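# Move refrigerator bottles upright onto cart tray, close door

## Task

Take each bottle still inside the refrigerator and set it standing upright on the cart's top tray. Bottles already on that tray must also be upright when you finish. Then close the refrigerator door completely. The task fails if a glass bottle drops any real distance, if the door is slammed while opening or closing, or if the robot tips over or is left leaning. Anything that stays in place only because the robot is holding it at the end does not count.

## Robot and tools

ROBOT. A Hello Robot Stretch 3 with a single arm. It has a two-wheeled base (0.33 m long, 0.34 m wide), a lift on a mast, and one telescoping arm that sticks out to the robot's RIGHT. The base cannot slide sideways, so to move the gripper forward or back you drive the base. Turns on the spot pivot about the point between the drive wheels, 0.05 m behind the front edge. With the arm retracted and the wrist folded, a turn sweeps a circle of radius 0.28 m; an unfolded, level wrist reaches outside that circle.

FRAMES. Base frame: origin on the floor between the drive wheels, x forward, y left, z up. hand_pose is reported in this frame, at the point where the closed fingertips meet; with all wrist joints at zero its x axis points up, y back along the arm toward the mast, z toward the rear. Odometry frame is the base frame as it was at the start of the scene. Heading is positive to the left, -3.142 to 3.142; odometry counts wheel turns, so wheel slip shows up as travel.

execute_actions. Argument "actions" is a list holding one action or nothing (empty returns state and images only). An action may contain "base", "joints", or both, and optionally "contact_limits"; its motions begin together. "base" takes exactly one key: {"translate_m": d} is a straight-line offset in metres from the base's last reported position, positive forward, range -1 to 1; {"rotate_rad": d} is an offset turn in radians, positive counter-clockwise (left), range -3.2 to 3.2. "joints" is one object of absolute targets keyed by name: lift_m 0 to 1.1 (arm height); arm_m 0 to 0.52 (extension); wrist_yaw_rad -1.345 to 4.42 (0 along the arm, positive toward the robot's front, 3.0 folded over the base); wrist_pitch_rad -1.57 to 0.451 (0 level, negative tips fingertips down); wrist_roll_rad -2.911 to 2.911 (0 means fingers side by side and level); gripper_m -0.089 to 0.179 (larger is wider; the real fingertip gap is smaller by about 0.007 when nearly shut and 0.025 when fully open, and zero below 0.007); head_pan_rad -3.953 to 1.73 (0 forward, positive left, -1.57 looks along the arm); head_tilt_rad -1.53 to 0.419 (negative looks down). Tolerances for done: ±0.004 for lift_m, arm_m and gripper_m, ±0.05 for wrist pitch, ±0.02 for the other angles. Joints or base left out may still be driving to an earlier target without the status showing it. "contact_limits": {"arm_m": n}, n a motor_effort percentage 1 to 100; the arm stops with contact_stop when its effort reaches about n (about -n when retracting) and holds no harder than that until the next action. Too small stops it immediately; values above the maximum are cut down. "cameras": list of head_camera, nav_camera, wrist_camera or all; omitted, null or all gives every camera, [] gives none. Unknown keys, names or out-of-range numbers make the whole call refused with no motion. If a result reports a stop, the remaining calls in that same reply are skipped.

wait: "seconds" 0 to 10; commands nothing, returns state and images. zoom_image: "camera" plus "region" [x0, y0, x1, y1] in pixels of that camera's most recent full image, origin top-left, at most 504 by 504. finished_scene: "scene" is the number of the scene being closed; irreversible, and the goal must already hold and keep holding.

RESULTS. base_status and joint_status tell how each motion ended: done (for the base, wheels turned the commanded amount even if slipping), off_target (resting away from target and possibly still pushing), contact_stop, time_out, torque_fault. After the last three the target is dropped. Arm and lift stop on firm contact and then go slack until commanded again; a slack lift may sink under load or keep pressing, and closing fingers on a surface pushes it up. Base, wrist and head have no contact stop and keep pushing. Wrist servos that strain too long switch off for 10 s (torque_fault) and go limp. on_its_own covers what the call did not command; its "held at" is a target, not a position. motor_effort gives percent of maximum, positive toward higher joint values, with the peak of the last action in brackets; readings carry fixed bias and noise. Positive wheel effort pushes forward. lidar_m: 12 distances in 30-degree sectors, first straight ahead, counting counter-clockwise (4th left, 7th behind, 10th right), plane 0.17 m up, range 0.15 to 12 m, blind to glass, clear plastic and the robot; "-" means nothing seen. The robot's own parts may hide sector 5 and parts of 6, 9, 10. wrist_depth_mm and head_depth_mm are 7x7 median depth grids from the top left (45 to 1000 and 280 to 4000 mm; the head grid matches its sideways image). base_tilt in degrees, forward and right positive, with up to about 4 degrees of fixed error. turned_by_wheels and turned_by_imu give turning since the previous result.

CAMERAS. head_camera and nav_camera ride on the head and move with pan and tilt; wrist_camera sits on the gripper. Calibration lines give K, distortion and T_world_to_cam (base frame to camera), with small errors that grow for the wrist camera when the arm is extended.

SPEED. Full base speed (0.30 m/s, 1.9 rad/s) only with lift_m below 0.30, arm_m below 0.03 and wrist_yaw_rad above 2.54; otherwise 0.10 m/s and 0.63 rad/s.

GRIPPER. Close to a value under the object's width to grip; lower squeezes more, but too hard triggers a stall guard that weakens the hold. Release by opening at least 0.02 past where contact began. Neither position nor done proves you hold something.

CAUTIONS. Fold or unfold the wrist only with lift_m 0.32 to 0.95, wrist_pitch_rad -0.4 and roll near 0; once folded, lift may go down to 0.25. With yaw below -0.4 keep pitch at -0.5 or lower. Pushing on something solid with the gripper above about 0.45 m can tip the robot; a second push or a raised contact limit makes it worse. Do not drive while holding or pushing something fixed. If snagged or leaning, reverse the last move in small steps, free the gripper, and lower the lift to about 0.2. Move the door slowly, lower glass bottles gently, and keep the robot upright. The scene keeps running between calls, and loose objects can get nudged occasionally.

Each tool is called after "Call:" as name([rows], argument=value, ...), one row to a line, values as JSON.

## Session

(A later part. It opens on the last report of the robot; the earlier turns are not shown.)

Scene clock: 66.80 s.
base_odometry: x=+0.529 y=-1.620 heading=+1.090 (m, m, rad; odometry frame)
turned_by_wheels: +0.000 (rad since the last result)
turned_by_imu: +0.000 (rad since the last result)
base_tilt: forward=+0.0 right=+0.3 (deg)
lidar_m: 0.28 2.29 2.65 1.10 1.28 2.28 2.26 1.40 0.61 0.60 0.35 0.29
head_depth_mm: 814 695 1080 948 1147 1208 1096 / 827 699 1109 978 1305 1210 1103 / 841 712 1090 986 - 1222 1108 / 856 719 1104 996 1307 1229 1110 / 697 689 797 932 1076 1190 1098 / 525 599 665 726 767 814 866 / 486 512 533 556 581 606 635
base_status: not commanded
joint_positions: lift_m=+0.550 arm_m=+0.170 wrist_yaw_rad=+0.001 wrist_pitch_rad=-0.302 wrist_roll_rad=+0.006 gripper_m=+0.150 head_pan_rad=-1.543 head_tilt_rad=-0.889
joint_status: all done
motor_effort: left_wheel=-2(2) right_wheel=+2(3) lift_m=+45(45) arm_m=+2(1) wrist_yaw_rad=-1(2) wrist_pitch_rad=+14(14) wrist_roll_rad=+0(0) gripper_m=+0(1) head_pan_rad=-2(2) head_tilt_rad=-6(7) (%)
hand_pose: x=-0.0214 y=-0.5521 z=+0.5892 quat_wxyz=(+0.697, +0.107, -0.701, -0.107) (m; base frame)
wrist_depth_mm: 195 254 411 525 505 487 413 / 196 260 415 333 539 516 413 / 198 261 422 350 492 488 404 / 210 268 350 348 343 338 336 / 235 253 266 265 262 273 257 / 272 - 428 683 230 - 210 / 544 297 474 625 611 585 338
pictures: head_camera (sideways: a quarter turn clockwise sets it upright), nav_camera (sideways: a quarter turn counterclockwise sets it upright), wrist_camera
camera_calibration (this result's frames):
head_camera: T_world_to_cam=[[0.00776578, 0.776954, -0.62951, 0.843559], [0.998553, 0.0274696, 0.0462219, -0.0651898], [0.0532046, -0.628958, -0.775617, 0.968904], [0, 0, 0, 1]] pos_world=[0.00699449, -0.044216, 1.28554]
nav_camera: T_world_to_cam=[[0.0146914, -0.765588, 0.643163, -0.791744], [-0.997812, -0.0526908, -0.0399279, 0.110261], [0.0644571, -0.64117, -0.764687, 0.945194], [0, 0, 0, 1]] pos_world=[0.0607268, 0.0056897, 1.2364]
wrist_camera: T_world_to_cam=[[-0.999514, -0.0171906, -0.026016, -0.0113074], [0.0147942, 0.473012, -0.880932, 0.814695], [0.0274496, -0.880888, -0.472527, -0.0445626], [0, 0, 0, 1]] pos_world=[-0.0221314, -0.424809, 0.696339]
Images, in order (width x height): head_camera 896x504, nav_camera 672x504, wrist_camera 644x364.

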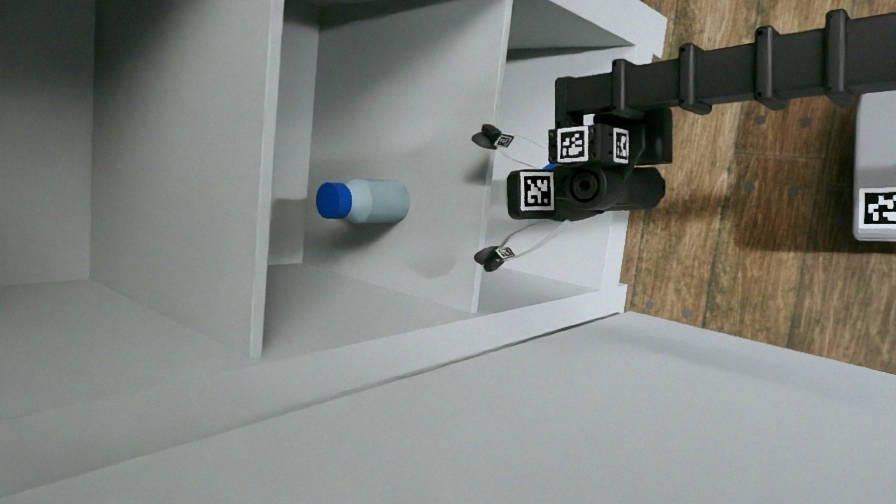

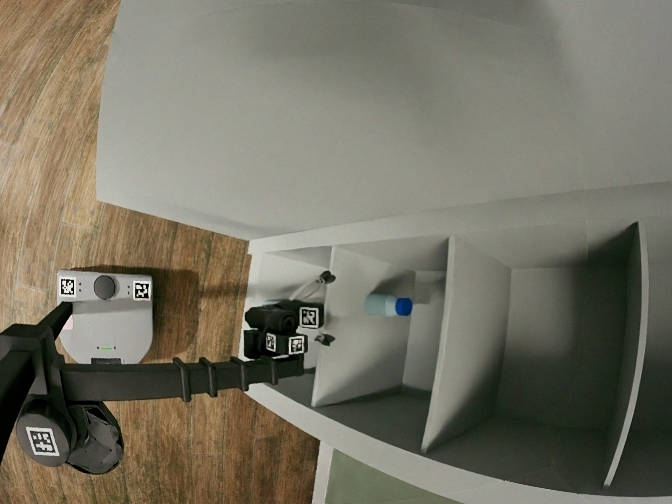

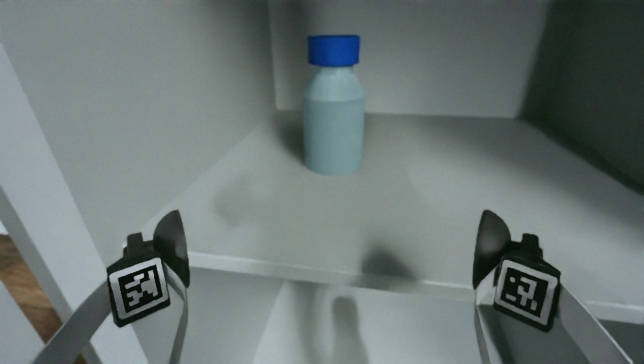

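Call:
execute_actions([
  {"joints":{"arm_m":0.40,"lift_m":0.558}},
], cameras=["wrist_camera"])

Call:
execute_actions([
  {"joints":{"gripper_m":0.027}},
], cameras=["wrist_camera"])

Call:
execute_actions([
  {"joints":{"lift_m":0.59}},
], cameras=["wrist_camera","head_camera"])

Scene clock: 72.00 s.
base_odometry: x=+0.529 y=-1.620 heading=+1.090 (m, m, rad; odometry frame)
turned_by_wheels: +0.000 (rad since the last result)
turned_by_imu: -0.001 (rad since the last result)
base_tilt: forward=+0.2 right=+0.5 (deg)
lidar_m: 0.28 2.28 2.66 1.11 1.28 2.28 2.26 1.41 0.61 0.60 0.35 0.29
head_depth_mm: 813 696 1082 948 1140 1202 1096 / 825 701 1114 980 1278 1225 1111 / 839 710 1120 1152 1239 1235 1106 / 861 717 1106 1012 1304 1241 1095 / 696 689 796 927 1073 1187 1102 / 524 597 665 723 765 816 866 / 485 511 533 556 580 607 634
base_status: not commanded
joint_positions: lift_m=+0.558 arm_m=+0.400 wrist_yaw_rad=+0.001 wrist_pitch_rad=-0.302 wrist_roll_rad=+0.006 gripper_m=+0.150 head_pan_rad=-1.543 head_tilt_rad=-0.889
joint_status: all done
motor_effort: left_wheel=-2(1) right_wheel=+2(2) lift_m=+45(46) arm_m=+2(2) wrist_yaw_rad=-1(1) wrist_pitch_rad=+13(14) wrist_roll_rad=+0(0) gripper_m=+0(1) head_pan_rad=-2(2) head_tilt_rad=-5(5) (%)
hand_pose: x=-0.0214 y=-0.7821 z=+0.5972 quat_wxyz=(+0.697, +0.107, -0.701, -0.107) (m; base frame)
wrist_depth_mm: 164 211 328 319 309 294 282 / 167 216 345 335 327 312 300 / 169 218 325 103 344 337 324 / 170 222 333 119 336 349 335 / 172 207 275 120 250 282 268 / 171 - 224 126 213 - 218 / - 188 187 142 180 184 185
pictures: wrist_camera
camera_calibration (this result's frames):
wrist_camera: T_world_to_cam=[[-0.999516, -0.017069, -0.0260156, -0.0149871], [0.0148522, 0.472983, -0.880946, 0.930534], [0.0273418, -0.880906, -0.472501, -0.243416], [0, 0, 0, 1]] pos_world=[-0.0221449, -0.65481, 0.704346]
Images, in order (width x height): wrist_camera 644x364.

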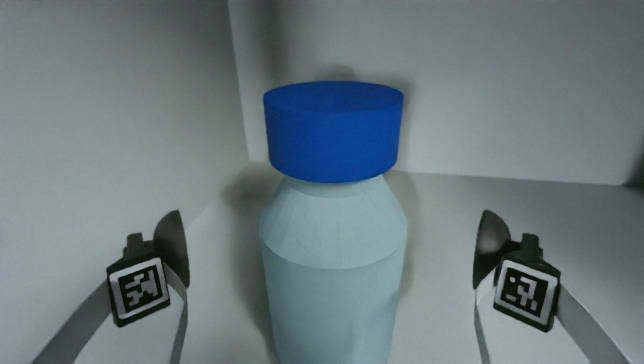

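Scene clock: 73.70 s.
base_odometry: x=+0.529 y=-1.620 heading=+1.090 (m, m, rad; odometry frame)
turned_by_wheels: +0.000 (rad since the last result)
turned_by_imu: +0.000 (rad since the last result)
base_tilt: forward=+0.0 right=+0.6 (deg)
lidar_m: 0.28 2.28 2.65 1.10 1.28 2.28 2.27 1.41 0.61 0.60 0.35 0.28
head_depth_mm: 811 694 1085 952 1141 1212 1096 / 830 700 1108 980 1270 1215 1116 / 841 708 1122 1148 1248 1229 1104 / 857 717 1101 1006 1299 1238 1099 / 696 690 794 930 1072 1191 1099 / 526 596 665 725 768 811 863 / 485 512 534 556 582 607 634
base_status: not commanded
joint_positions: lift_m=+0.558 arm_m=+0.400 wrist_yaw_rad=-0.002 wrist_pitch_rad=-0.308 wrist_roll_rad=+0.006 gripper_m=+0.028 head_pan_rad=-1.543 head_tilt_rad=-0.889
joint_status: all done
motor_effort: left_wheel=-2(2) right_wheel=+2(4) lift_m=+45(45) arm_m=+2(2) wrist_yaw_rad=+2(3) wrist_pitch_rad=+17(17) wrist_roll_rad=+1(0) gripper_m=-20(92) head_pan_rad=-3(2) head_tilt_rad=-5(5) (%)
hand_pose: x=-0.0220 y=-0.7816 z=+0.5959 quat_wxyz=(+0.697, +0.108, -0.700, -0.110) (m; base frame)
wrist_depth_mm: 164 213 327 322 309 293 281 / 168 216 324 336 329 315 302 / 169 220 327 98 352 339 323 / 171 223 336 110 328 345 336 / 173 227 263 117 130 269 265 / 174 214 175 121 133 217 217 / 176 188 186 136 178 183 183
pictures: wrist_camera
camera_calibration (this result's frames):
wrist_camera: T_world_to_cam=[[-0.999557, -0.0143295, -0.0261019, -0.0134363], [0.0160898, 0.477676, -0.878389, 0.931353], [0.0250551, -0.878419, -0.477234, -0.238847], [0, 0, 0, 1]] pos_world=[-0.0224314, -0.654886, 0.703753]
Images, in order (width x height): wrist_camera 644x364.

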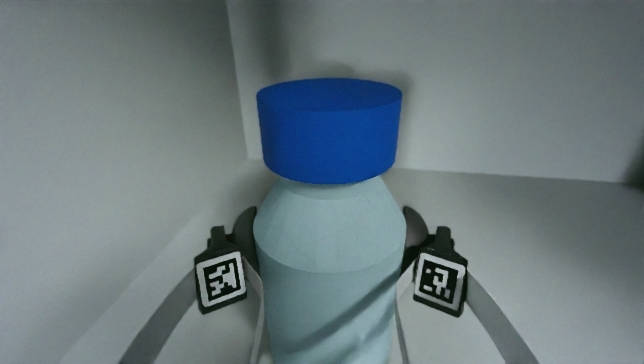

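Scene clock: 74.77 s.
base_odometry: x=+0.529 y=-1.620 heading=+1.090 (m, m, rad; odometry frame)
turned_by_wheels: +0.000 (rad since the last result)
turned_by_imu: +0.000 (rad since the last result)
base_tilt: forward=+0.0 right=+0.4 (deg)
lidar_m: 0.28 2.28 2.66 1.10 1.28 2.28 2.26 1.40 0.61 0.60 0.35 0.29
head_depth_mm: 811 695 1080 948 1132 1205 - / 822 702 1114 1003 1263 1228 1110 / 842 709 1128 937 1239 1230 1110 / 860 715 1103 1009 1306 1241 1101 / 698 691 796 925 1073 1195 1099 / 525 597 665 726 765 813 867 / 485 512 532 554 581 607 636
base_status: not commanded
joint_positions: lift_m=+0.590 arm_m=+0.400 wrist_yaw_rad=-0.002 wrist_pitch_rad=-0.333 wrist_roll_rad=+0.006 gripper_m=+0.028 head_pan_rad=-1.543 head_tilt_rad=-0.889
joint_status: all done
motor_effort: left_wheel=-2(2) right_wheel=+3(3) lift_m=+50(51) arm_m=+2(2) wrist_yaw_rad=+2(2) wrist_pitch_rad=+32(34) wrist_roll_rad=+1(1) gripper_m=-20(20) head_pan_rad=-3(2) head_tilt_rad=-7(7) (%)
hand_pose: x=-0.0220 y=-0.7790 z=+0.6217 quat_wxyz=(+0.695, +0.117, -0.699, -0.119) (m; base frame)
wrist_depth_mm: 166 212 328 320 311 291 279 / 168 217 344 336 328 315 305 / 169 218 329 101 354 339 325 / 172 224 355 116 368 366 344 / 174 228 295 117 129 304 302 / 177 229 187 121 132 248 247 / 179 207 214 135 204 209 209
pictures: head_camera (sideways: a quarter turn clockwise sets it upright), wrist_camera
camera_calibration (this result's frames):
head_camera: T_world_to_cam=[[0.00777876, 0.776966, -0.629494, 0.843538], [0.998554, 0.0274515, 0.0462219, -0.0651898], [0.0531934, -0.628943, -0.775629, 0.96892], [0, 0, 0, 1]] pos_world=[0.00699372, -0.0442156, 1.28554]
wrist_camera: T_world_to_cam=[[-0.999553, -0.0137779, -0.0265158, -0.0120025], [0.0160762, 0.500049, -0.865848, 0.9624], [0.0251888, -0.865887, -0.499604, -0.200515], [0, 0, 0, 1]] pos_world=[-0.0224181, -0.655036, 0.732795]
Images, in order (width x height): head_camera 896x504, wrist_camera 644x364.

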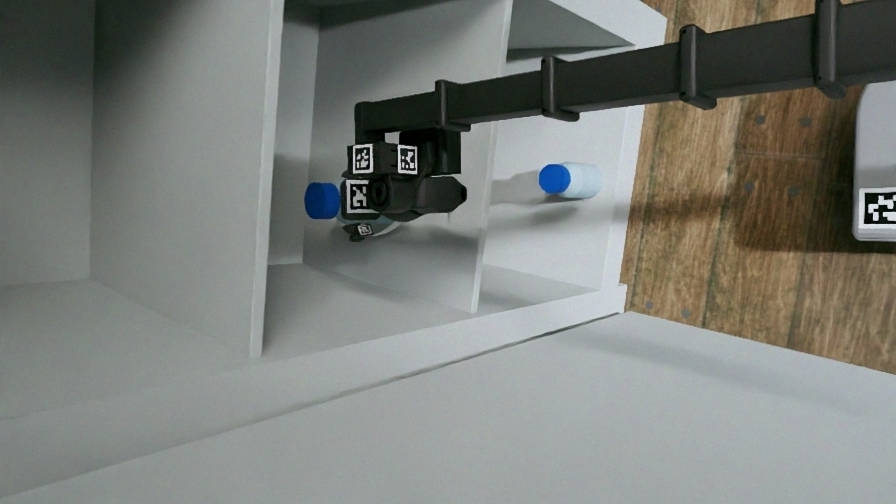

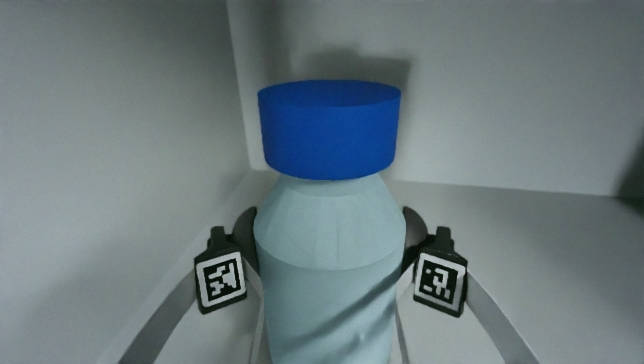

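Call:
execute_actions([
  {"joints":{"arm_m":0}},
], cameras=["wrist_camera"])

Call:
execute_actions([
  {"base":{"rotate_rad":-1.5}},
], cameras=[])

Call:
execute_actions([
  {"base":{"translate_m":-0.39},"joints":{"lift_m":0.92}},
], cameras=[])

Call:
execute_actions([
  {"base":{"rotate_rad":-0.6}},
], cameras=[])

Call:
execute_actions([
  {"base":{"translate_m":-1.0}},
])

Scene clock: 85.83 s.
base_odometry: x=+0.529 y=-1.620 heading=+1.090 (m, m, rad; odometry frame)
turned_by_wheels: +0.000 (rad since the last result)
turned_by_imu: -0.001 (rad since the last result)
base_tilt: forward=+0.0 right=+0.5 (deg)
lidar_m: 0.28 2.28 2.66 1.11 1.27 2.28 2.26 1.40 0.61 0.60 0.35 0.28
head_depth_mm: 814 695 1085 947 1150 1217 - / 826 703 1103 975 1259 1247 - / 841 709 1127 986 691 - - / 860 714 1110 1017 1300 1233 1100 / 696 687 795 930 1082 1182 1105 / 524 599 664 724 767 818 869 / 484 512 533 557 580 608 637
base_status: not commanded
joint_positions: lift_m=+0.590 arm_m=+0.001 wrist_yaw_rad=+0.000 wrist_pitch_rad=-0.334 wrist_roll_rad=+0.006 gripper_m=+0.028 head_pan_rad=-1.543 head_tilt_rad=-0.889
joint_status: all done
joint sent to its limit — the command would take arm_m past its lower limit, so that joint was sent only as far as its limit.
motor_effort: left_wheel=-2(2) right_wheel=+3(3) lift_m=+50(50) arm_m=-3(1) wrist_yaw_rad=+1(2) wrist_pitch_rad=+32(32) wrist_roll_rad=+0(1) gripper_m=-20(19) head_pan_rad=-2(2) head_tilt_rad=-5(5) (%)
hand_pose: x=-0.0216 y=-0.3806 z=+0.6216 quat_wxyz=(+0.696, +0.117, -0.699, -0.118) (m; base frame)
wrist_depth_mm: 264 321 457 679 654 615 377 / 264 343 466 708 693 644 368 / 268 364 440 100 511 518 366 / 271 366 425 116 395 395 347 / 275 365 436 117 130 582 350 / 278 372 312 120 132 527 371 / 286 358 569 135 632 560 421
pictures: wrist_camera
camera_calibration (this result's frames):
wrist_camera: T_world_to_cam=[[-0.999531, -0.0153108, -0.026525, -0.00673254], [0.0153019, 0.500575, -0.865558, 0.763098], [0.0265301, -0.865558, -0.500106, 0.144778], [0, 0, 0, 1]] pos_world=[-0.0222472, -0.256778, 0.732731]
Images, in order (width x height): wrist_camera 644x364.

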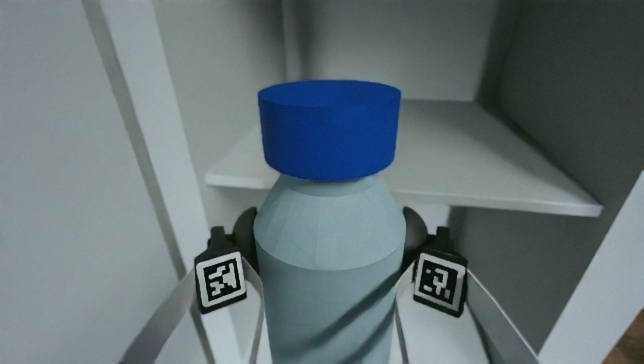

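Scene clock: 89.20 s.
base_odometry: x=+0.529 y=-1.620 heading=-0.410 (m, m, rad; odometry frame)
turned_by_wheels: -1.500 (rad since the last result)
turned_by_imu: -1.504 (rad since the last result)
base_tilt: forward=+0.1 right=+0.5 (deg)
lidar_m: 0.60 0.34 0.28 0.28 2.29 2.64 1.10 1.35 2.27 2.26 1.34 0.61
head_depth_mm: 1927 2178 1967 1611 1378 1240 - / 1952 2180 1925 1632 1403 1243 - / 1994 2263 1981 1643 690 - - / 2060 2307 1976 1654 1411 1240 1104 / 2084 2386 2006 1663 1427 1249 1104 / 2108 2280 2024 1680 1441 1255 1107 / 1786 1880 1917 1692 1449 1213 1117
base_status: done
joint_positions: lift_m=+0.590 arm_m=+0.001 wrist_yaw_rad=+0.000 wrist_pitch_rad=-0.334 wrist_roll_rad=+0.006 gripper_m=+0.028 head_pan_rad=-1.543 head_tilt_rad=-0.889
joint_status: not commanded
motor_effort: left_wheel=+2(6) right_wheel=-1(6) lift_m=+49(50) arm_m=-3(3) wrist_yaw_rad=+0(0) wrist_pitch_rad=+32(32) wrist_roll_rad=+0(0) gripper_m=-19(20) head_pan_rad=-2(1) head_tilt_rad=-6(6) (%)
hand_pose: x=-0.0216 y=-0.3806 z=+0.6216 quat_wxyz=(+0.696, +0.117, -0.699, -0.118) (m; base frame)
wrist_depth_mm: 986 - - - - - - / 971 - - - - - - / - - - 101 - - - / - - - 116 - - - / - - - 117 129 - - / 957 963 498 121 132 929 920 / 790 817 781 135 738 765 770
pictures: none
No camera images: the call's "cameras" was empty. Leave "cameras" out to get every camera's image.

Scene clock: 94.07 s.
base_odometry: x=+0.171 y=-1.464 heading=-0.410 (m, m, rad; odometry frame)
turned_by_wheels: +0.000 (rad since the last result)
turned_by_imu: +0.000 (rad since the last result)
base_tilt: forward=+0.2 right=+0.3 (deg)
lidar_m: 0.80 0.46 2.58 2.22 2.66 2.26 0.71 0.88 2.18 2.18 1.79 0.96
head_depth_mm: 1847 2111 1942 - - - 1075 / 1893 2188 1951 - - 1157 1104 / 1928 2206 406 - - 1186 1110 / 1979 2279 1995 1608 1418 1231 1095 / 2032 2294 2005 1654 1424 1244 1107 / 2081 2374 2022 1676 1435 1260 1110 / 2155 2381 2034 1704 1440 1256 1113
base_status: done
joint_positions: lift_m=+0.920 arm_m=+0.001 wrist_yaw_rad=+0.000 wrist_pitch_rad=-0.334 wrist_roll_rad=+0.006 gripper_m=+0.028 head_pan_rad=-1.543 head_tilt_rad=-0.889
joint_status: all done
on_its_own: wrist_pitch_rad is at rest, and its effort (+33) is outside its rest range (-20 to +32)
motor_effort: left_wheel=+2(3) right_wheel=-1(3) lift_m=+50(52) arm_m=-3(3) wrist_yaw_rad=+0(0) wrist_pitch_rad=+33(33) wrist_roll_rad=+1(1) gripper_m=-20(20) head_pan_rad=-2(2) head_tilt_rad=-5(5) (%)
hand_pose: x=-0.0216 y=-0.3806 z=+0.9515 quat_wxyz=(+0.696, +0.117, -0.699, -0.118) (m; base frame)
wrist_depth_mm: - - - - - - - / - - - - - - - / - - - 100 - - - / - - - 115 - - - / - - - 117 130 - - / - - - 120 132 - - / - - - 135 - - -
pictures: none
No camera images: the call's "cameras" was empty. Leave "cameras" out to get every camera's image.

Scene clock: 96.00 s.
base_odometry: x=+0.171 y=-1.464 heading=-1.009 (m, m, rad; odometry frame)
turned_by_wheels: -0.600 (rad since the last result)
turned_by_imu: -0.601 (rad since the last result)
base_tilt: forward=+0.0 right=+0.4 (deg)
lidar_m: 0.96 0.96 0.46 0.47 2.22 2.80 2.28 0.71 0.82 2.21 2.18 1.90
head_depth_mm: 2298 2416 1927 - - - 1079 / 2174 2418 1957 - - 1164 1097 / 2109 2321 406 - - 1189 1113 / 2013 2319 1989 1618 1424 1237 1095 / 1966 2236 2008 1654 1415 1239 1100 / 1877 2172 2007 1680 1437 1249 1107 / 1809 2093 2037 1702 1449 1259 1114
base_status: done
joint_positions: lift_m=+0.920 arm_m=+0.001 wrist_yaw_rad=+0.000 wrist_pitch_rad=-0.334 wrist_roll_rad=+0.006 gripper_m=+0.028 head_pan_rad=-1.543 head_tilt_rad=-0.889
joint_status: not commanded
on_its_own: wrist_pitch_rad is at rest, and its effort (+33) is outside its rest range (-20 to +32)
motor_effort: left_wheel=+3(6) right_wheel=-1(4) lift_m=+50(50) arm_m=-3(3) wrist_yaw_rad=+0(0) wrist_pitch_rad=+33(32) wrist_roll_rad=+0(0) gripper_m=-19(20) head_pan_rad=-2(2) head_tilt_rad=-5(5) (%)
hand_pose: x=-0.0215 y=-0.3806 z=+0.9515 quat_wxyz=(+0.696, +0.117, -0.699, -0.118) (m; base frame)
wrist_depth_mm: - - - - - - - / - - - - - - - / - - - 101 - - - / - - - 115 - - - / - - - 117 130 - - / - - - 120 132 - 715 / - - - 135 - - 890
pictures: none
No camera images: the call's "cameras" was empty. Leave "cameras" out to get every camera's image.

Scene clock: 106.97 s.
base_odometry: x=-0.362 y=-0.618 heading=-1.009 (m, m, rad; odometry frame)
turned_by_wheels: +0.000 (rad since the last result)
turned_by_imu: +0.001 (rad since the last result)
base_tilt: forward=-0.1 right=+0.4 (deg)
lidar_m: 1.92 1.21 2.65 1.76 2.20 1.64 1.32 1.32 0.45 0.42 0.43 0.54
head_depth_mm: 1883 1929 695 - - - 1077 / 2229 873 744 - - 1163 1110 / 2479 881 406 - - 1167 1107 / 2395 886 760 615 914 1176 1098 / 2263 897 766 626 920 1177 1099 / 2233 889 771 620 906 1164 1111 / 2127 884 688 662 893 1232 1117
base_status: done
joint_positions: lift_m=+0.920 arm_m=+0.001 wrist_yaw_rad=+0.000 wrist_pitch_rad=-0.334 wrist_roll_rad=+0.006 gripper_m=+0.028 head_pan_rad=-1.543 head_tilt_rad=-0.889
joint_status: not commanded
on_its_own: wrist_pitch_rad is at rest, and its effort (+33) is outside its rest range (-20 to +32)
motor_effort: left_wheel=+2(3) right_wheel=-2(4) lift_m=+50(50) arm_m=-3(3) wrist_yaw_rad=+1(0) wrist_pitch_rad=+33(32) wrist_roll_rad=+1(1) gripper_m=-21(20) head_pan_rad=-2(2) head_tilt_rad=-5(5) (%)
hand_pose: x=-0.0215 y=-0.3806 z=+0.9515 quat_wxyz=(+0.696, +0.117, -0.699, -0.118) (m; base frame)
wrist_depth_mm: - - - - - - 985 / - - - - - - - / - 622 647 100 552 - - / 485 408 541 116 475 414 - / 422 405 406 117 129 336 - / 347 345 196 120 132 272 288 / 254 260 265 134 286 331 -
pictures: head_camera (sideways: a quarter turn clockwise sets it upright), nav_camera (sideways: a quarter turn counterclockwise sets it upright), wrist_camera
camera_calibration (this result's frames):
head_camera: T_world_to_cam=[[0.00781328, 0.777007, -0.629443, 0.843472], [0.998555, 0.0274026, 0.0462219, -0.0651898], [0.0531631, -0.628895, -0.775671, 0.968974], [0, 0, 0, 1]] pos_world=[0.00699166, -0.0442146, 1.28554]
nav_camera: T_world_to_cam=[[0.0146446, -0.765644, 0.643098, -0.791658], [-0.997816, -0.0526244, -0.0399301, 0.110264], [0.0644149, -0.641108, -0.764742, 0.945266], [0, 0, 0, 1]] pos_world=[0.060727, 0.00569185, 1.2364]
wrist_camera: T_world_to_cam=[[-0.999527, -0.0155818, -0.0265324, 0.00198876], [0.0151656, 0.500806, -0.865427, 1.04861], [0.0267725, -0.865419, -0.500332, 0.310078], [0, 0, 0, 1]] pos_world=[-0.0222166, -0.256774, 1.06269]
Images, in order (width x height): head_camera 896x504, nav_camera 672x504, wrist_camera 644x364.

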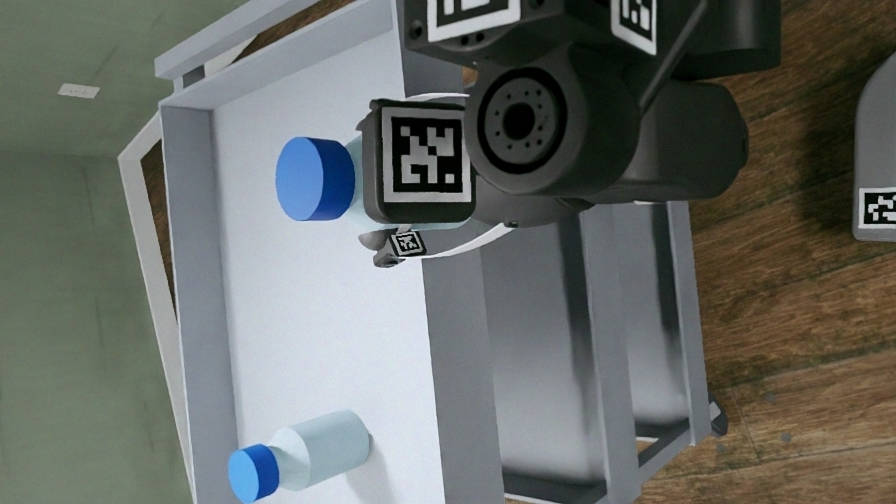

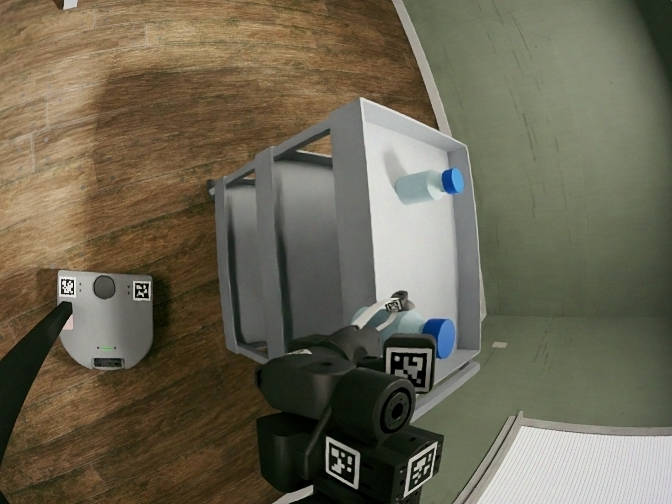

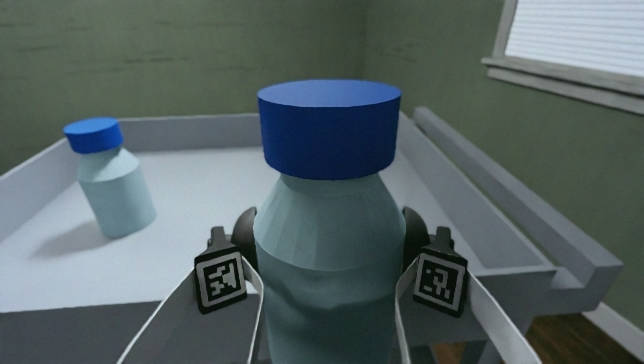

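Call:
execute_actions([
  {"joints":{"arm_m":0.18}},
], cameras=[])

Call:
execute_actions([
  {"joints":{"lift_m":0.824}},
], cameras=["wrist_camera"])

Call:
execute_actions([
  {"joints":{"gripper_m":0.12}},
], cameras=["wrist_camera"])

Call:
execute_actions([
  {"joints":{"lift_m":0.9,"arm_m":0}},
])

Scene clock: 112.37 s.
base_odometry: x=-0.362 y=-0.618 heading=-1.009 (m, m, rad; odometry frame)
turned_by_wheels: +0.000 (rad since the last result)
turned_by_imu: -0.001 (rad since the last result)
base_tilt: forward=+0.0 right=+0.6 (deg)
lidar_m: 1.92 1.21 2.65 1.76 2.20 1.64 1.32 1.32 0.45 0.42 0.43 0.54
head_depth_mm: 1869 - - 625 1356 1217 1078 / 2212 - - 623 916 1181 1105 / 2463 2650 - 620 930 1178 1115 / 2388 896 739 664 913 1173 1102 / 2286 895 768 626 921 1180 1098 / 2240 891 769 621 914 1167 1104 / 2151 888 689 660 894 1227 1113
base_status: not commanded
joint_positions: lift_m=+0.920 arm_m=+0.180 wrist_yaw_rad=+0.000 wrist_pitch_rad=-0.334 wrist_roll_rad=+0.006 gripper_m=+0.028 head_pan_rad=-1.543 head_tilt_rad=-0.889
joint_status: all done
on_its_own: wrist_pitch_rad is at rest, and its effort (+33) is outside its rest range (-20 to +32)
motor_effort: left_wheel=+2(2) right_wheel=+0(1) lift_m=+50(50) arm_m=+2(2) wrist_yaw_rad=+0(0) wrist_pitch_rad=+33(33) wrist_roll_rad=+0(1) gripper_m=-20(19) head_pan_rad=-3(2) head_tilt_rad=-4(6) (%)
hand_pose: x=-0.0215 y=-0.5588 z=+0.9515 quat_wxyz=(+0.696, +0.117, -0.699, -0.118) (m; base frame)
wrist_depth_mm: - - - - - - 966 / - - - - - - 983 / - - - 100 - - - / 473 484 494 116 456 - - / 417 426 402 117 129 326 - / 328 341 230 121 132 290 255 / 277 288 287 135 275 267 226
pictures: none
No camera images: the call's "cameras" was empty. Leave "cameras" out to get every camera's image.

Scene clock: 114.07 s.
base_odometry: x=-0.362 y=-0.618 heading=-1.009 (m, m, rad; odometry frame)
turned_by_wheels: +0.000 (rad since the last result)
turned_by_imu: +0.000 (rad since the last result)
base_tilt: forward=+0.1 right=+0.5 (deg)
lidar_m: 1.92 1.21 2.65 1.76 2.20 1.64 1.32 1.32 0.45 0.42 0.43 0.54
head_depth_mm: 1836 1929 702 - 1326 1222 1078 / 2239 874 789 - 918 1188 1102 / 2493 882 581 - 929 1184 1116 / 2389 892 769 661 920 1176 1101 / 2299 899 769 625 918 1174 1109 / 2226 890 773 617 913 1170 1105 / 2112 882 690 660 895 1227 1111
base_status: not commanded
joint_positions: lift_m=+0.824 arm_m=+0.180 wrist_yaw_rad=+0.000 wrist_pitch_rad=-0.324 wrist_roll_rad=+0.006 gripper_m=+0.028 head_pan_rad=-1.543 head_tilt_rad=-0.889
joint_status: all done
motor_effort: left_wheel=+2(2) right_wheel=-1(1) lift_m=+31(46) arm_m=+2(2) wrist_yaw_rad=+0(0) wrist_pitch_rad=+27(33) wrist_roll_rad=+0(1) gripper_m=-19(20) head_pan_rad=-2(2) head_tilt_rad=-7(5) (%)
hand_pose: x=-0.0215 y=-0.5599 z=+0.8584 quat_wxyz=(+0.696, +0.114, -0.699, -0.115) (m; base frame)
wrist_depth_mm: - - - - - - 939 / - - - - - - 962 / 440 437 449 99 403 321 941 / 361 354 355 115 330 278 217 / 277 275 261 117 129 255 194 / 224 223 174 120 130 219 197 / 189 188 187 135 179 185 182
pictures: wrist_camera
camera_calibration (this result's frames):
wrist_camera: T_world_to_cam=[[-0.999527, -0.0158382, -0.0263758, -0.00355418], [0.0151659, 0.49226, -0.870316, 1.05724], [0.026768, -0.870304, -0.491787, 0.0982725], [0, 0, 0, 1]] pos_world=[-0.022217, -0.434965, 0.968364]
Images, in order (width x height): wrist_camera 644x364.

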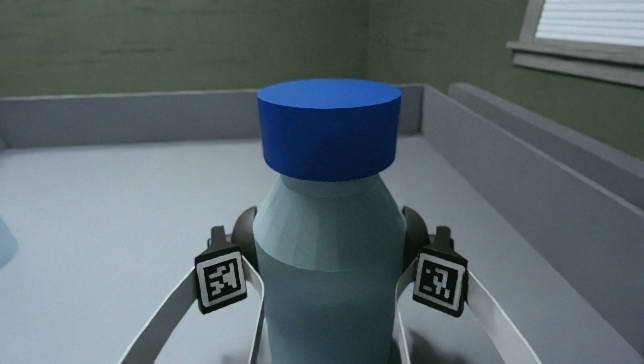

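Scene clock: 115.47 s.
base_odometry: x=-0.362 y=-0.618 heading=-1.009 (m, m, rad; odometry frame)
turned_by_wheels: +0.000 (rad since the last result)
turned_by_imu: +0.000 (rad since the last result)
base_tilt: forward=+0.1 right=+0.4 (deg)
lidar_m: 1.92 1.21 2.65 1.76 2.20 1.63 1.33 1.32 0.45 0.42 0.43 0.54
head_depth_mm: 1883 1914 705 - 1317 1220 1086 / 2227 875 793 - 917 1188 1101 / 2516 883 585 - 931 1192 1113 / 2382 888 780 665 916 1173 1099 / 2313 898 768 626 924 1177 1109 / 2199 889 769 619 910 1174 1107 / 2131 889 688 660 894 1231 1113
base_status: not commanded
joint_positions: lift_m=+0.824 arm_m=+0.180 wrist_yaw_rad=+0.000 wrist_pitch_rad=-0.304 wrist_roll_rad=+0.006 gripper_m=+0.120 head_pan_rad=-1.543 head_tilt_rad=-0.889
joint_status: all done
motor_effort: left_wheel=+2(3) right_wheel=-1(0) lift_m=+31(31) arm_m=+2(2) wrist_yaw_rad=+0(0) wrist_pitch_rad=+15(27) wrist_roll_rad=+1(1) gripper_m=-1(80) head_pan_rad=-2(2) head_tilt_rad=-6(6) (%)
hand_pose: x=-0.0215 y=-0.5619 z=+0.8632 quat_wxyz=(+0.697, +0.107, -0.701, -0.108) (m; base frame)
wrist_depth_mm: - - - - - - 943 / - - - - - - 966 / 437 442 454 104 408 342 961 / 383 373 370 109 345 283 229 / 290 286 273 121 256 266 195 / 231 241 220 123 211 - 196 / 195 191 193 139 185 190 183
pictures: wrist_camera
camera_calibration (this result's frames):
wrist_camera: T_world_to_cam=[[-0.999527, -0.0163689, -0.026049, -0.00404117], [0.0151641, 0.474579, -0.880082, 1.0609], [0.0267683, -0.880061, -0.474106, 0.0780788], [0, 0, 0, 1]] pos_world=[-0.0222169, -0.434833, 0.970592]
Images, in order (width x height): wrist_camera 644x364.

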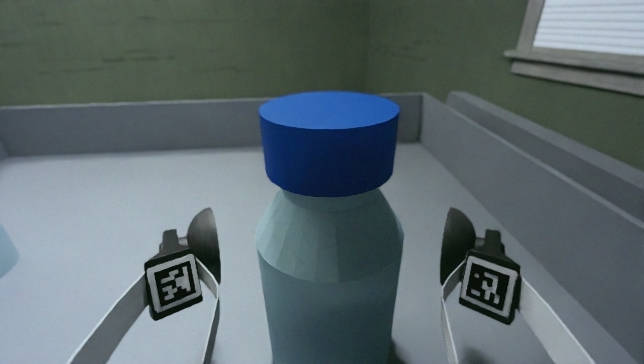

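Scene clock: 118.03 s.
base_odometry: x=-0.362 y=-0.618 heading=-1.009 (m, m, rad; odometry frame)
turned_by_wheels: +0.000 (rad since the last result)
turned_by_imu: +0.000 (rad since the last result)
base_tilt: forward=+0.1 right=+0.4 (deg)
lidar_m: 1.92 1.21 2.65 1.76 2.20 1.64 1.33 1.32 0.45 0.42 0.43 0.54
head_depth_mm: 1878 1902 696 597 - - 1077 / 2214 873 749 - - - 1104 / 2450 882 617 - - 1168 1107 / 2382 887 761 663 913 1178 1099 / 2300 896 768 626 920 1172 1098 / 2197 889 772 619 912 1171 1106 / 2128 887 687 661 894 1228 1122
base_status: not commanded
joint_positions: lift_m=+0.900 arm_m=+0.001 wrist_yaw_rad=+0.000 wrist_pitch_rad=-0.302 wrist_roll_rad=+0.006 gripper_m=+0.120 head_pan_rad=-1.543 head_tilt_rad=-0.889
joint_status: all done
joint sent to its limit — the command would take arm_m past its lower limit, so that joint was sent only as far as its limit.
motor_effort: left_wheel=+3(3) right_wheel=-2(1) lift_m=+46(47) arm_m=-3(2) wrist_yaw_rad=+0(0) wrist_pitch_rad=+13(15) wrist_roll_rad=+0(0) gripper_m=+1(1) head_pan_rad=-2(3) head_tilt_rad=-5(5) (%)
hand_pose: x=-0.0215 y=-0.3839 z=+0.9392 quat_wxyz=(+0.697, +0.106, -0.701, -0.107) (m; base frame)
wrist_depth_mm: - - - - - - 991 / - - - - - - - / - 641 642 649 658 - - / 486 404 550 323 495 398 - / 416 398 416 347 403 316 985 / 335 344 241 251 255 - 273 / 241 252 260 269 278 295 -
pictures: head_camera (sideways: a quarter turn clockwise sets it upright), nav_camera (sideways: a quarter turn counterclockwise sets it upright), wrist_camera
camera_calibration (this result's frames):
head_camera: T_world_to_cam=[[0.00785433, 0.777047, -0.629394, 0.843408], [0.998557, 0.0273456, 0.0462219, -0.0651898], [0.0531277, -0.628849, -0.77571, 0.969026], [0, 0, 0, 1]] pos_world=[0.00698924, -0.0442136, 1.28553]
nav_camera: T_world_to_cam=[[0.0146042, -0.765685, 0.643049, -0.791595], [-0.997819, -0.0525678, -0.0399317, 0.110266], [0.0643788, -0.641064, -0.764783, 0.945319], [0, 0, 0, 1]] pos_world=[0.0607272, 0.00569302, 1.2364]
wrist_camera: T_world_to_cam=[[-0.999527, -0.0164224, -0.0260186, 0.000804616], [0.015161, 0.472967, -0.88095, 1.04346], [0.0267733, -0.880927, -0.472494, 0.268946], [0, 0, 0, 1]] pos_world=[-0.0222163, -0.256587, 1.04633]
Images, in order (width x height): head_camera 896x504, nav_camera 672x504, wrist_camera 644x364.

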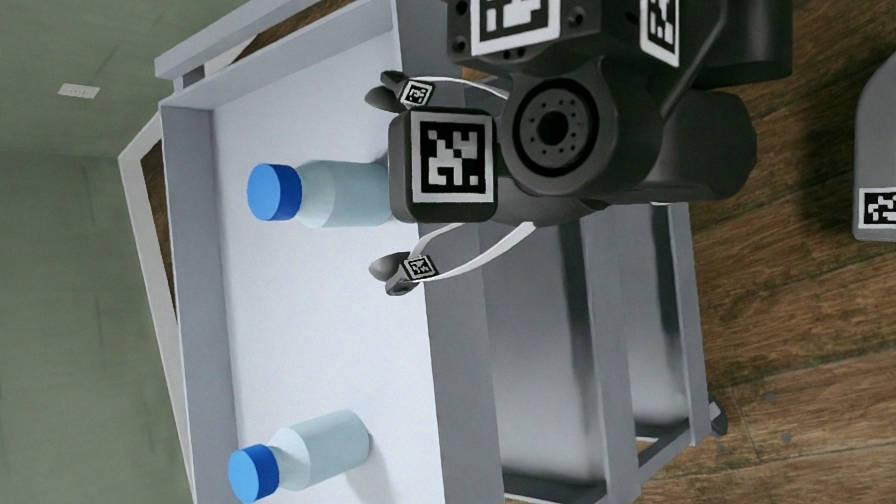

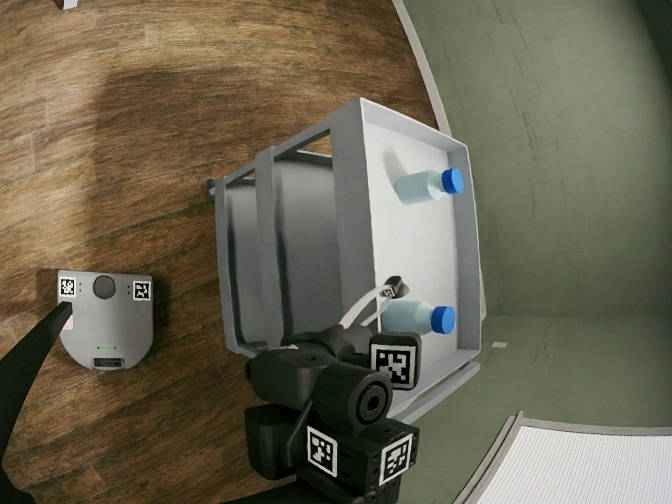

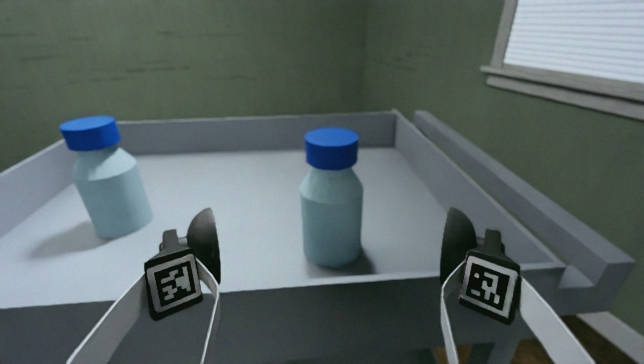

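Call:
execute_actions([
  {"base":{"translate_m":0.55}},
], cameras=[])

Call:
execute_actions([
  {"base":{"translate_m":0.7},"joints":{"lift_m":0.25,"gripper_m":0.15}},
], cameras=[])

Call:
execute_actions([
  {"base":{"rotate_rad":2.245},"joints":{"arm_m":0.15,"lift_m":0.16}},
])

Scene clock: 127.77 s.
base_odometry: x=-0.069 y=-1.083 heading=-1.009 (m, m, rad; odometry frame)
turned_by_wheels: +0.000 (rad since the last result)
turned_by_imu: -0.002 (rad since the last result)
base_tilt: forward=+0.0 right=+0.5 (deg)
lidar_m: 1.40 0.73 2.09 2.43 2.40 2.26 1.85 0.58 0.41 0.54 2.36 2.42
head_depth_mm: 2438 860 741 630 - - 1076 / 2344 865 793 - - - 1104 / 2283 2490 1978 - - 1192 1110 / 2180 2382 1986 1617 1414 1232 1108 / 2112 2368 1986 1668 1418 1241 1102 / 2035 2298 2007 1679 1431 1245 1110 / 1962 2229 2029 1687 1445 1257 1114
base_status: done
joint_positions: lift_m=+0.900 arm_m=+0.001 wrist_yaw_rad=+0.000 wrist_pitch_rad=-0.302 wrist_roll_rad=+0.006 gripper_m=+0.120 head_pan_rad=-1.543 head_tilt_rad=-0.889
joint_status: not commanded
motor_effort: left_wheel=+2(5) right_wheel=-2(1) lift_m=+46(46) arm_m=-3(3) wrist_yaw_rad=+0(0) wrist_pitch_rad=+13(14) wrist_roll_rad=+0(0) gripper_m=+1(0) head_pan_rad=-2(2) head_tilt_rad=-5(5) (%)
hand_pose: x=-0.0215 y=-0.3839 z=+0.9392 quat_wxyz=(+0.697, +0.106, -0.701, -0.107) (m; base frame)
wrist_depth_mm: - - - - - - - / - - - - - - - / - - - - 612 621 625 / - - - - 526 468 482 / - - - - 669 389 382 / - - - - 703 - 324 / - - - - 625 251 205
pictures: none
No camera images: the call's "cameras" was empty. Leave "cameras" out to get every camera's image.

Scene clock: 136.03 s.
base_odometry: x=+0.304 y=-1.676 heading=-1.009 (m, m, rad; odometry frame)
turned_by_wheels: +0.000 (rad since the last result)
turned_by_imu: -0.002 (rad since the last result)
base_tilt: forward=+0.0 right=+0.3 (deg)
lidar_m: 0.72 0.72 0.58 0.46 0.46 2.90 2.51 0.94 1.14 2.11 2.09 1.61
head_depth_mm: 2204 2404 1933 1615 1379 1223 1079 / 2095 2348 1967 1622 1398 1227 1120 / 2042 2309 1968 1637 1416 1231 - / 1954 2241 1981 1655 1421 1242 1093 / 1884 2185 1991 1664 1428 1243 1102 / 1800 2072 2003 1677 1437 1249 1113 / 1747 1983 2032 1691 1432 1258 1113
base_status: done
joint_positions: lift_m=+0.250 arm_m=+0.001 wrist_yaw_rad=+0.000 wrist_pitch_rad=-0.302 wrist_roll_rad=+0.006 gripper_m=+0.150 head_pan_rad=-1.543 head_tilt_rad=-0.889
joint_status: all done
motor_effort: left_wheel=+2(6) right_wheel=-1(4) lift_m=+29(40) arm_m=-3(3) wrist_yaw_rad=+0(0) wrist_pitch_rad=+13(14) wrist_roll_rad=+1(1) gripper_m=+1(82) head_pan_rad=-2(2) head_tilt_rad=-7(5) (%)
hand_pose: x=-0.0215 y=-0.3839 z=+0.2897 quat_wxyz=(+0.697, +0.106, -0.701, -0.107) (m; base frame)
wrist_depth_mm: - - - - - - - / - - - - - - - / - - - - - - - / 847 855 829 830 840 823 800 / 656 683 641 643 632 665 634 / 525 - 523 518 516 - 513 / 444 439 435 433 430 430 425
pictures: none
No camera images: the call's "cameras" was empty. Leave "cameras" out to get every camera's image.

Scene clock: 140.53 s.
base_odometry: x=+0.304 y=-1.676 heading=+1.236 (m, m, rad; odometry frame)
turned_by_wheels: +2.245 (rad since the last result)
turned_by_imu: +2.249 (rad since the last result)
base_tilt: forward=+0.1 right=+0.4 (deg)
lidar_m: 2.39 2.79 0.94 0.94 2.36 2.08 2.08 1.45 0.72 0.77 0.52 0.46
head_depth_mm: 902 780 1104 996 1318 1221 1082 / 929 786 1142 1404 1322 1234 1104 / 945 1186 1156 1406 1357 1268 1113 / 943 1108 1156 1420 1388 1233 1100 / 825 869 1039 1224 1376 1243 1103 / 706 790 880 969 1075 1187 1109 / 634 676 725 779 847 922 1065
base_status: done
joint_positions: lift_m=+0.160 arm_m=+0.150 wrist_yaw_rad=+0.000 wrist_pitch_rad=-0.302 wrist_roll_rad=+0.006 gripper_m=+0.150 head_pan_rad=-1.543 head_tilt_rad=-0.889
joint_status: all done
motor_effort: left_wheel=-1(5) right_wheel=+2(3) lift_m=+29(31) arm_m=+2(1) wrist_yaw_rad=+0(0) wrist_pitch_rad=+13(13) wrist_roll_rad=+1(1) gripper_m=+1(2) head_pan_rad=-3(2) head_tilt_rad=-5(6) (%)
hand_pose: x=-0.0215 y=-0.5322 z=+0.1997 quat_wxyz=(+0.697, +0.106, -0.701, -0.107) (m; base frame)
wrist_depth_mm: 316 381 500 712 683 611 328 / 323 410 515 386 701 649 309 / 326 425 508 407 546 498 296 / 327 426 444 401 381 375 299 / 341 444 502 445 388 337 316 / 380 - 401 395 396 - 338 / 342 336 337 331 332 333 328
pictures: head_camera (sideways: a quarter turn clockwise sets it upright), nav_camera (sideways: a quarter turn counterclockwise sets it upright), wrist_camera
camera_calibration (this result's frames):
head_camera: T_world_to_cam=[[0.00786442, 0.777047, -0.629394, 0.843407], [0.998557, 0.0273326, 0.0462219, -0.0651898], [0.0531195, -0.628849, -0.775711, 0.969026], [0, 0, 0, 1]] pos_world=[0.00698866, -0.0442136, 1.28553]
nav_camera: T_world_to_cam=[[0.0145943, -0.765686, 0.643049, -0.791595], [-0.997819, -0.0525548, -0.0399317, 0.110266], [0.0643704, -0.641064, -0.764783, 0.94532], [0, 0, 0, 1]] pos_world=[0.0607273, 0.00569235, 1.2364]
wrist_camera: T_world_to_cam=[[-0.999527, -0.0164293, -0.026014, -0.0208736], [0.0151605, 0.472744, -0.881069, 0.462102], [0.0267733, -0.881047, -0.472271, -0.211151], [0, 0, 0, 1]] pos_world=[-0.0222162, -0.404833, 0.306881]
Images, in order (width x height): head_camera 896x504, nav_camera 672x504, wrist_camera 644x364.

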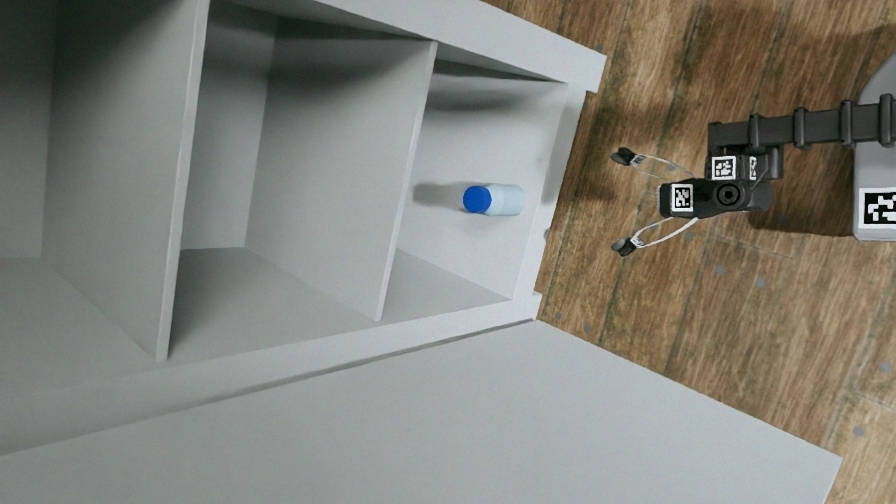

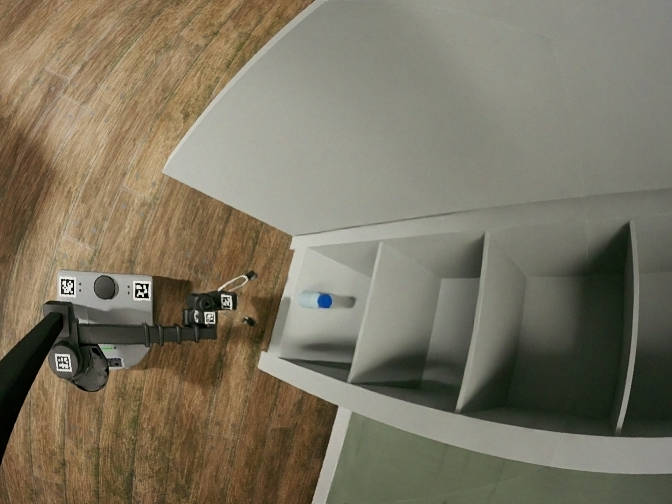

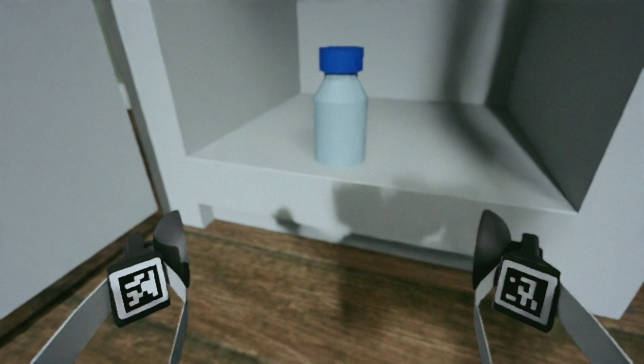

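Call:
execute_actions([
  {"base":{"translate_m":-0.012},"joints":{"arm_m":0.43,"lift_m":0.152}},
], cameras=["wrist_camera"])

Call:
execute_actions([
  {"joints":{"gripper_m":0.027}},
], cameras=["wrist_camera"])

Call:
execute_actions([
  {"joints":{"lift_m":0.2}},
], cameras=["wrist_camera"])

Scene clock: 146.77 s.
base_odometry: x=+0.300 y=-1.687 heading=+1.236 (m, m, rad; odometry frame)
turned_by_wheels: +0.000 (rad since the last result)
turned_by_imu: -0.001 (rad since the last result)
base_tilt: forward=+0.0 right=+0.5 (deg)
lidar_m: 2.40 2.80 0.94 0.94 2.35 2.07 2.08 1.44 0.71 0.77 0.54 0.47
head_depth_mm: 900 772 1077 994 1339 1208 1084 / 928 785 1145 1401 1319 1228 1102 / 944 1182 1155 1426 1344 1233 1104 / 958 1153 1172 1456 1377 1240 1105 / 847 891 1061 1234 1370 1231 1109 / 715 801 904 991 1092 1198 1105 / 648 696 744 800 864 949 1058
base_status: done
joint_positions: lift_m=+0.152 arm_m=+0.430 wrist_yaw_rad=+0.000 wrist_pitch_rad=-0.302 wrist_roll_rad=+0.006 gripper_m=+0.150 head_pan_rad=-1.543 head_tilt_rad=-0.889
joint_status: all done
motor_effort: left_wheel=-1(4) right_wheel=+2(4) lift_m=+29(30) arm_m=+2(3) wrist_yaw_rad=+0(0) wrist_pitch_rad=+13(13) wrist_roll_rad=+0(0) gripper_m=+1(1) head_pan_rad=-2(2) head_tilt_rad=-6(5) (%)
hand_pose: x=-0.0215 y=-0.8121 z=+0.1917 quat_wxyz=(+0.697, +0.106, -0.701, -0.107) (m; base frame)
wrist_depth_mm: 216 274 390 465 428 395 363 / 222 285 405 477 453 423 385 / 226 290 394 106 468 441 406 / 230 296 361 122 351 353 349 / 235 277 263 123 259 284 267 / 224 - 223 129 213 - 218 / 196 185 186 146 180 185 184
pictures: wrist_camera
camera_calibration (this result's frames):
wrist_camera: T_world_to_cam=[[-0.999527, -0.0164287, -0.0260141, -0.0256814], [0.0151609, 0.472742, -0.88107, 0.587407], [0.0267728, -0.881048, -0.472269, -0.461609], [0, 0, 0, 1]] pos_world=[-0.0222163, -0.684814, 0.298875]
Images, in order (width x height): wrist_camera 644x364.

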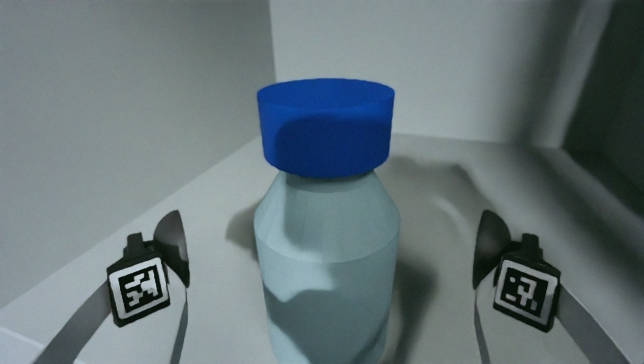

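Scene clock: 148.47 s.
base_odometry: x=+0.300 y=-1.687 heading=+1.236 (m, m, rad; odometry frame)
turned_by_wheels: +0.000 (rad since the last result)
turned_by_imu: +0.000 (rad since the last result)
base_tilt: forward=+0.0 right=+0.4 (deg)
lidar_m: 2.40 2.80 0.94 0.94 2.36 2.08 2.07 1.45 0.71 0.77 0.53 0.47
head_depth_mm: 901 778 1077 988 1329 1220 1082 / 925 789 1148 1404 1324 1236 1109 / 950 1188 1158 1433 1343 1231 1109 / 956 1143 1166 1460 1381 1233 1098 / 844 893 1058 1237 1381 1241 1109 / 714 804 900 986 1094 1185 1112 / 649 693 742 801 865 948 1060
base_status: not commanded
joint_positions: lift_m=+0.152 arm_m=+0.430 wrist_yaw_rad=+0.001 wrist_pitch_rad=-0.307 wrist_roll_rad=+0.006 gripper_m=+0.028 head_pan_rad=-1.543 head_tilt_rad=-0.889
joint_status: all done
motor_effort: left_wheel=-1(1) right_wheel=+1(2) lift_m=+30(30) arm_m=+2(2) wrist_yaw_rad=-2(3) wrist_pitch_rad=+16(16) wrist_roll_rad=+1(0) gripper_m=-18(94) head_pan_rad=-2(2) head_tilt_rad=-6(5) (%)
hand_pose: x=-0.0212 y=-0.8117 z=+0.1905 quat_wxyz=(+0.697, +0.109, -0.700, -0.108) (m; base frame)
wrist_depth_mm: 215 270 393 466 430 393 364 / 219 281 399 139 453 420 385 / 227 287 397 102 461 436 404 / 231 294 354 119 336 348 341 / 237 271 262 119 134 268 266 / 223 224 178 125 136 216 215 / 193 186 185 141 178 182 181
pictures: wrist_camera
camera_calibration (this result's frames):
wrist_camera: T_world_to_cam=[[-0.9995, -0.0178577, -0.0260992, -0.0264785], [0.014417, 0.477241, -0.878654, 0.58925], [0.0281464, -0.878591, -0.476745, -0.458896], [0, 0, 0, 1]] pos_world=[-0.0220442, -0.684869, 0.29828]
Images, in order (width x height): wrist_camera 644x364.

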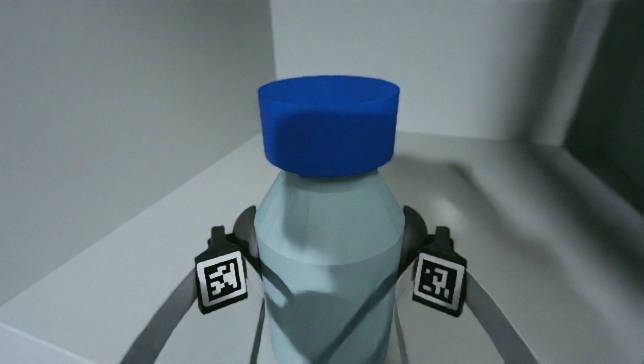

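Scene clock: 149.73 s.
base_odometry: x=+0.300 y=-1.687 heading=+1.236 (m, m, rad; odometry frame)
turned_by_wheels: +0.000 (rad since the last result)
turned_by_imu: +0.000 (rad since the last result)
base_tilt: forward=-0.1 right=+0.5 (deg)
lidar_m: 2.40 2.80 0.94 0.94 2.36 2.07 2.08 1.45 0.71 0.83 0.53 0.47
head_depth_mm: 896 778 1084 990 1333 1212 1082 / 926 782 1140 1404 1318 1230 1101 / 947 1178 1155 1412 1345 1231 1116 / 959 1153 1164 1444 1390 1231 1096 / 849 889 1062 1237 1367 1242 1104 / 718 797 905 993 1099 1193 1113 / 649 693 741 802 867 943 1070
base_status: not commanded
joint_positions: lift_m=+0.200 arm_m=+0.430 wrist_yaw_rad=+0.001 wrist_pitch_rad=-0.324 wrist_roll_rad=+0.006 gripper_m=+0.028 head_pan_rad=-1.543 head_tilt_rad=-0.889
joint_status: all done
motor_effort: left_wheel=-1(1) right_wheel=+2(1) lift_m=+49(51) arm_m=+2(2) wrist_yaw_rad=-2(2) wrist_pitch_rad=+26(28) wrist_roll_rad=+1(0) gripper_m=-20(19) head_pan_rad=-2(2) head_tilt_rad=-5(6) (%)
hand_pose: x=-0.0212 y=-0.8099 z=+0.2340 quat_wxyz=(+0.696, +0.114, -0.699, -0.114) (m; base frame)
wrist_depth_mm: 217 274 389 467 431 399 363 / 221 278 394 143 460 420 388 / 226 289 402 104 488 460 415 / 231 297 410 120 429 426 387 / 238 308 325 119 134 330 326 / 242 277 204 125 136 272 270 / 230 232 232 140 223 229 226
pictures: wrist_camera
camera_calibration (this result's frames):
wrist_camera: T_world_to_cam=[[-0.999501, -0.0174195, -0.0263682, -0.0248978], [0.0143948, 0.49184, -0.870567, 0.636577], [0.0281338, -0.870511, -0.491344, -0.426702], [0, 0, 0, 1]] pos_world=[-0.022044, -0.684977, 0.343869]
Images, in order (width x height): wrist_camera 644x364.

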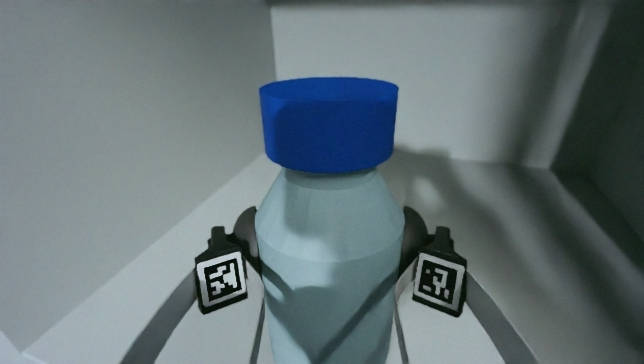

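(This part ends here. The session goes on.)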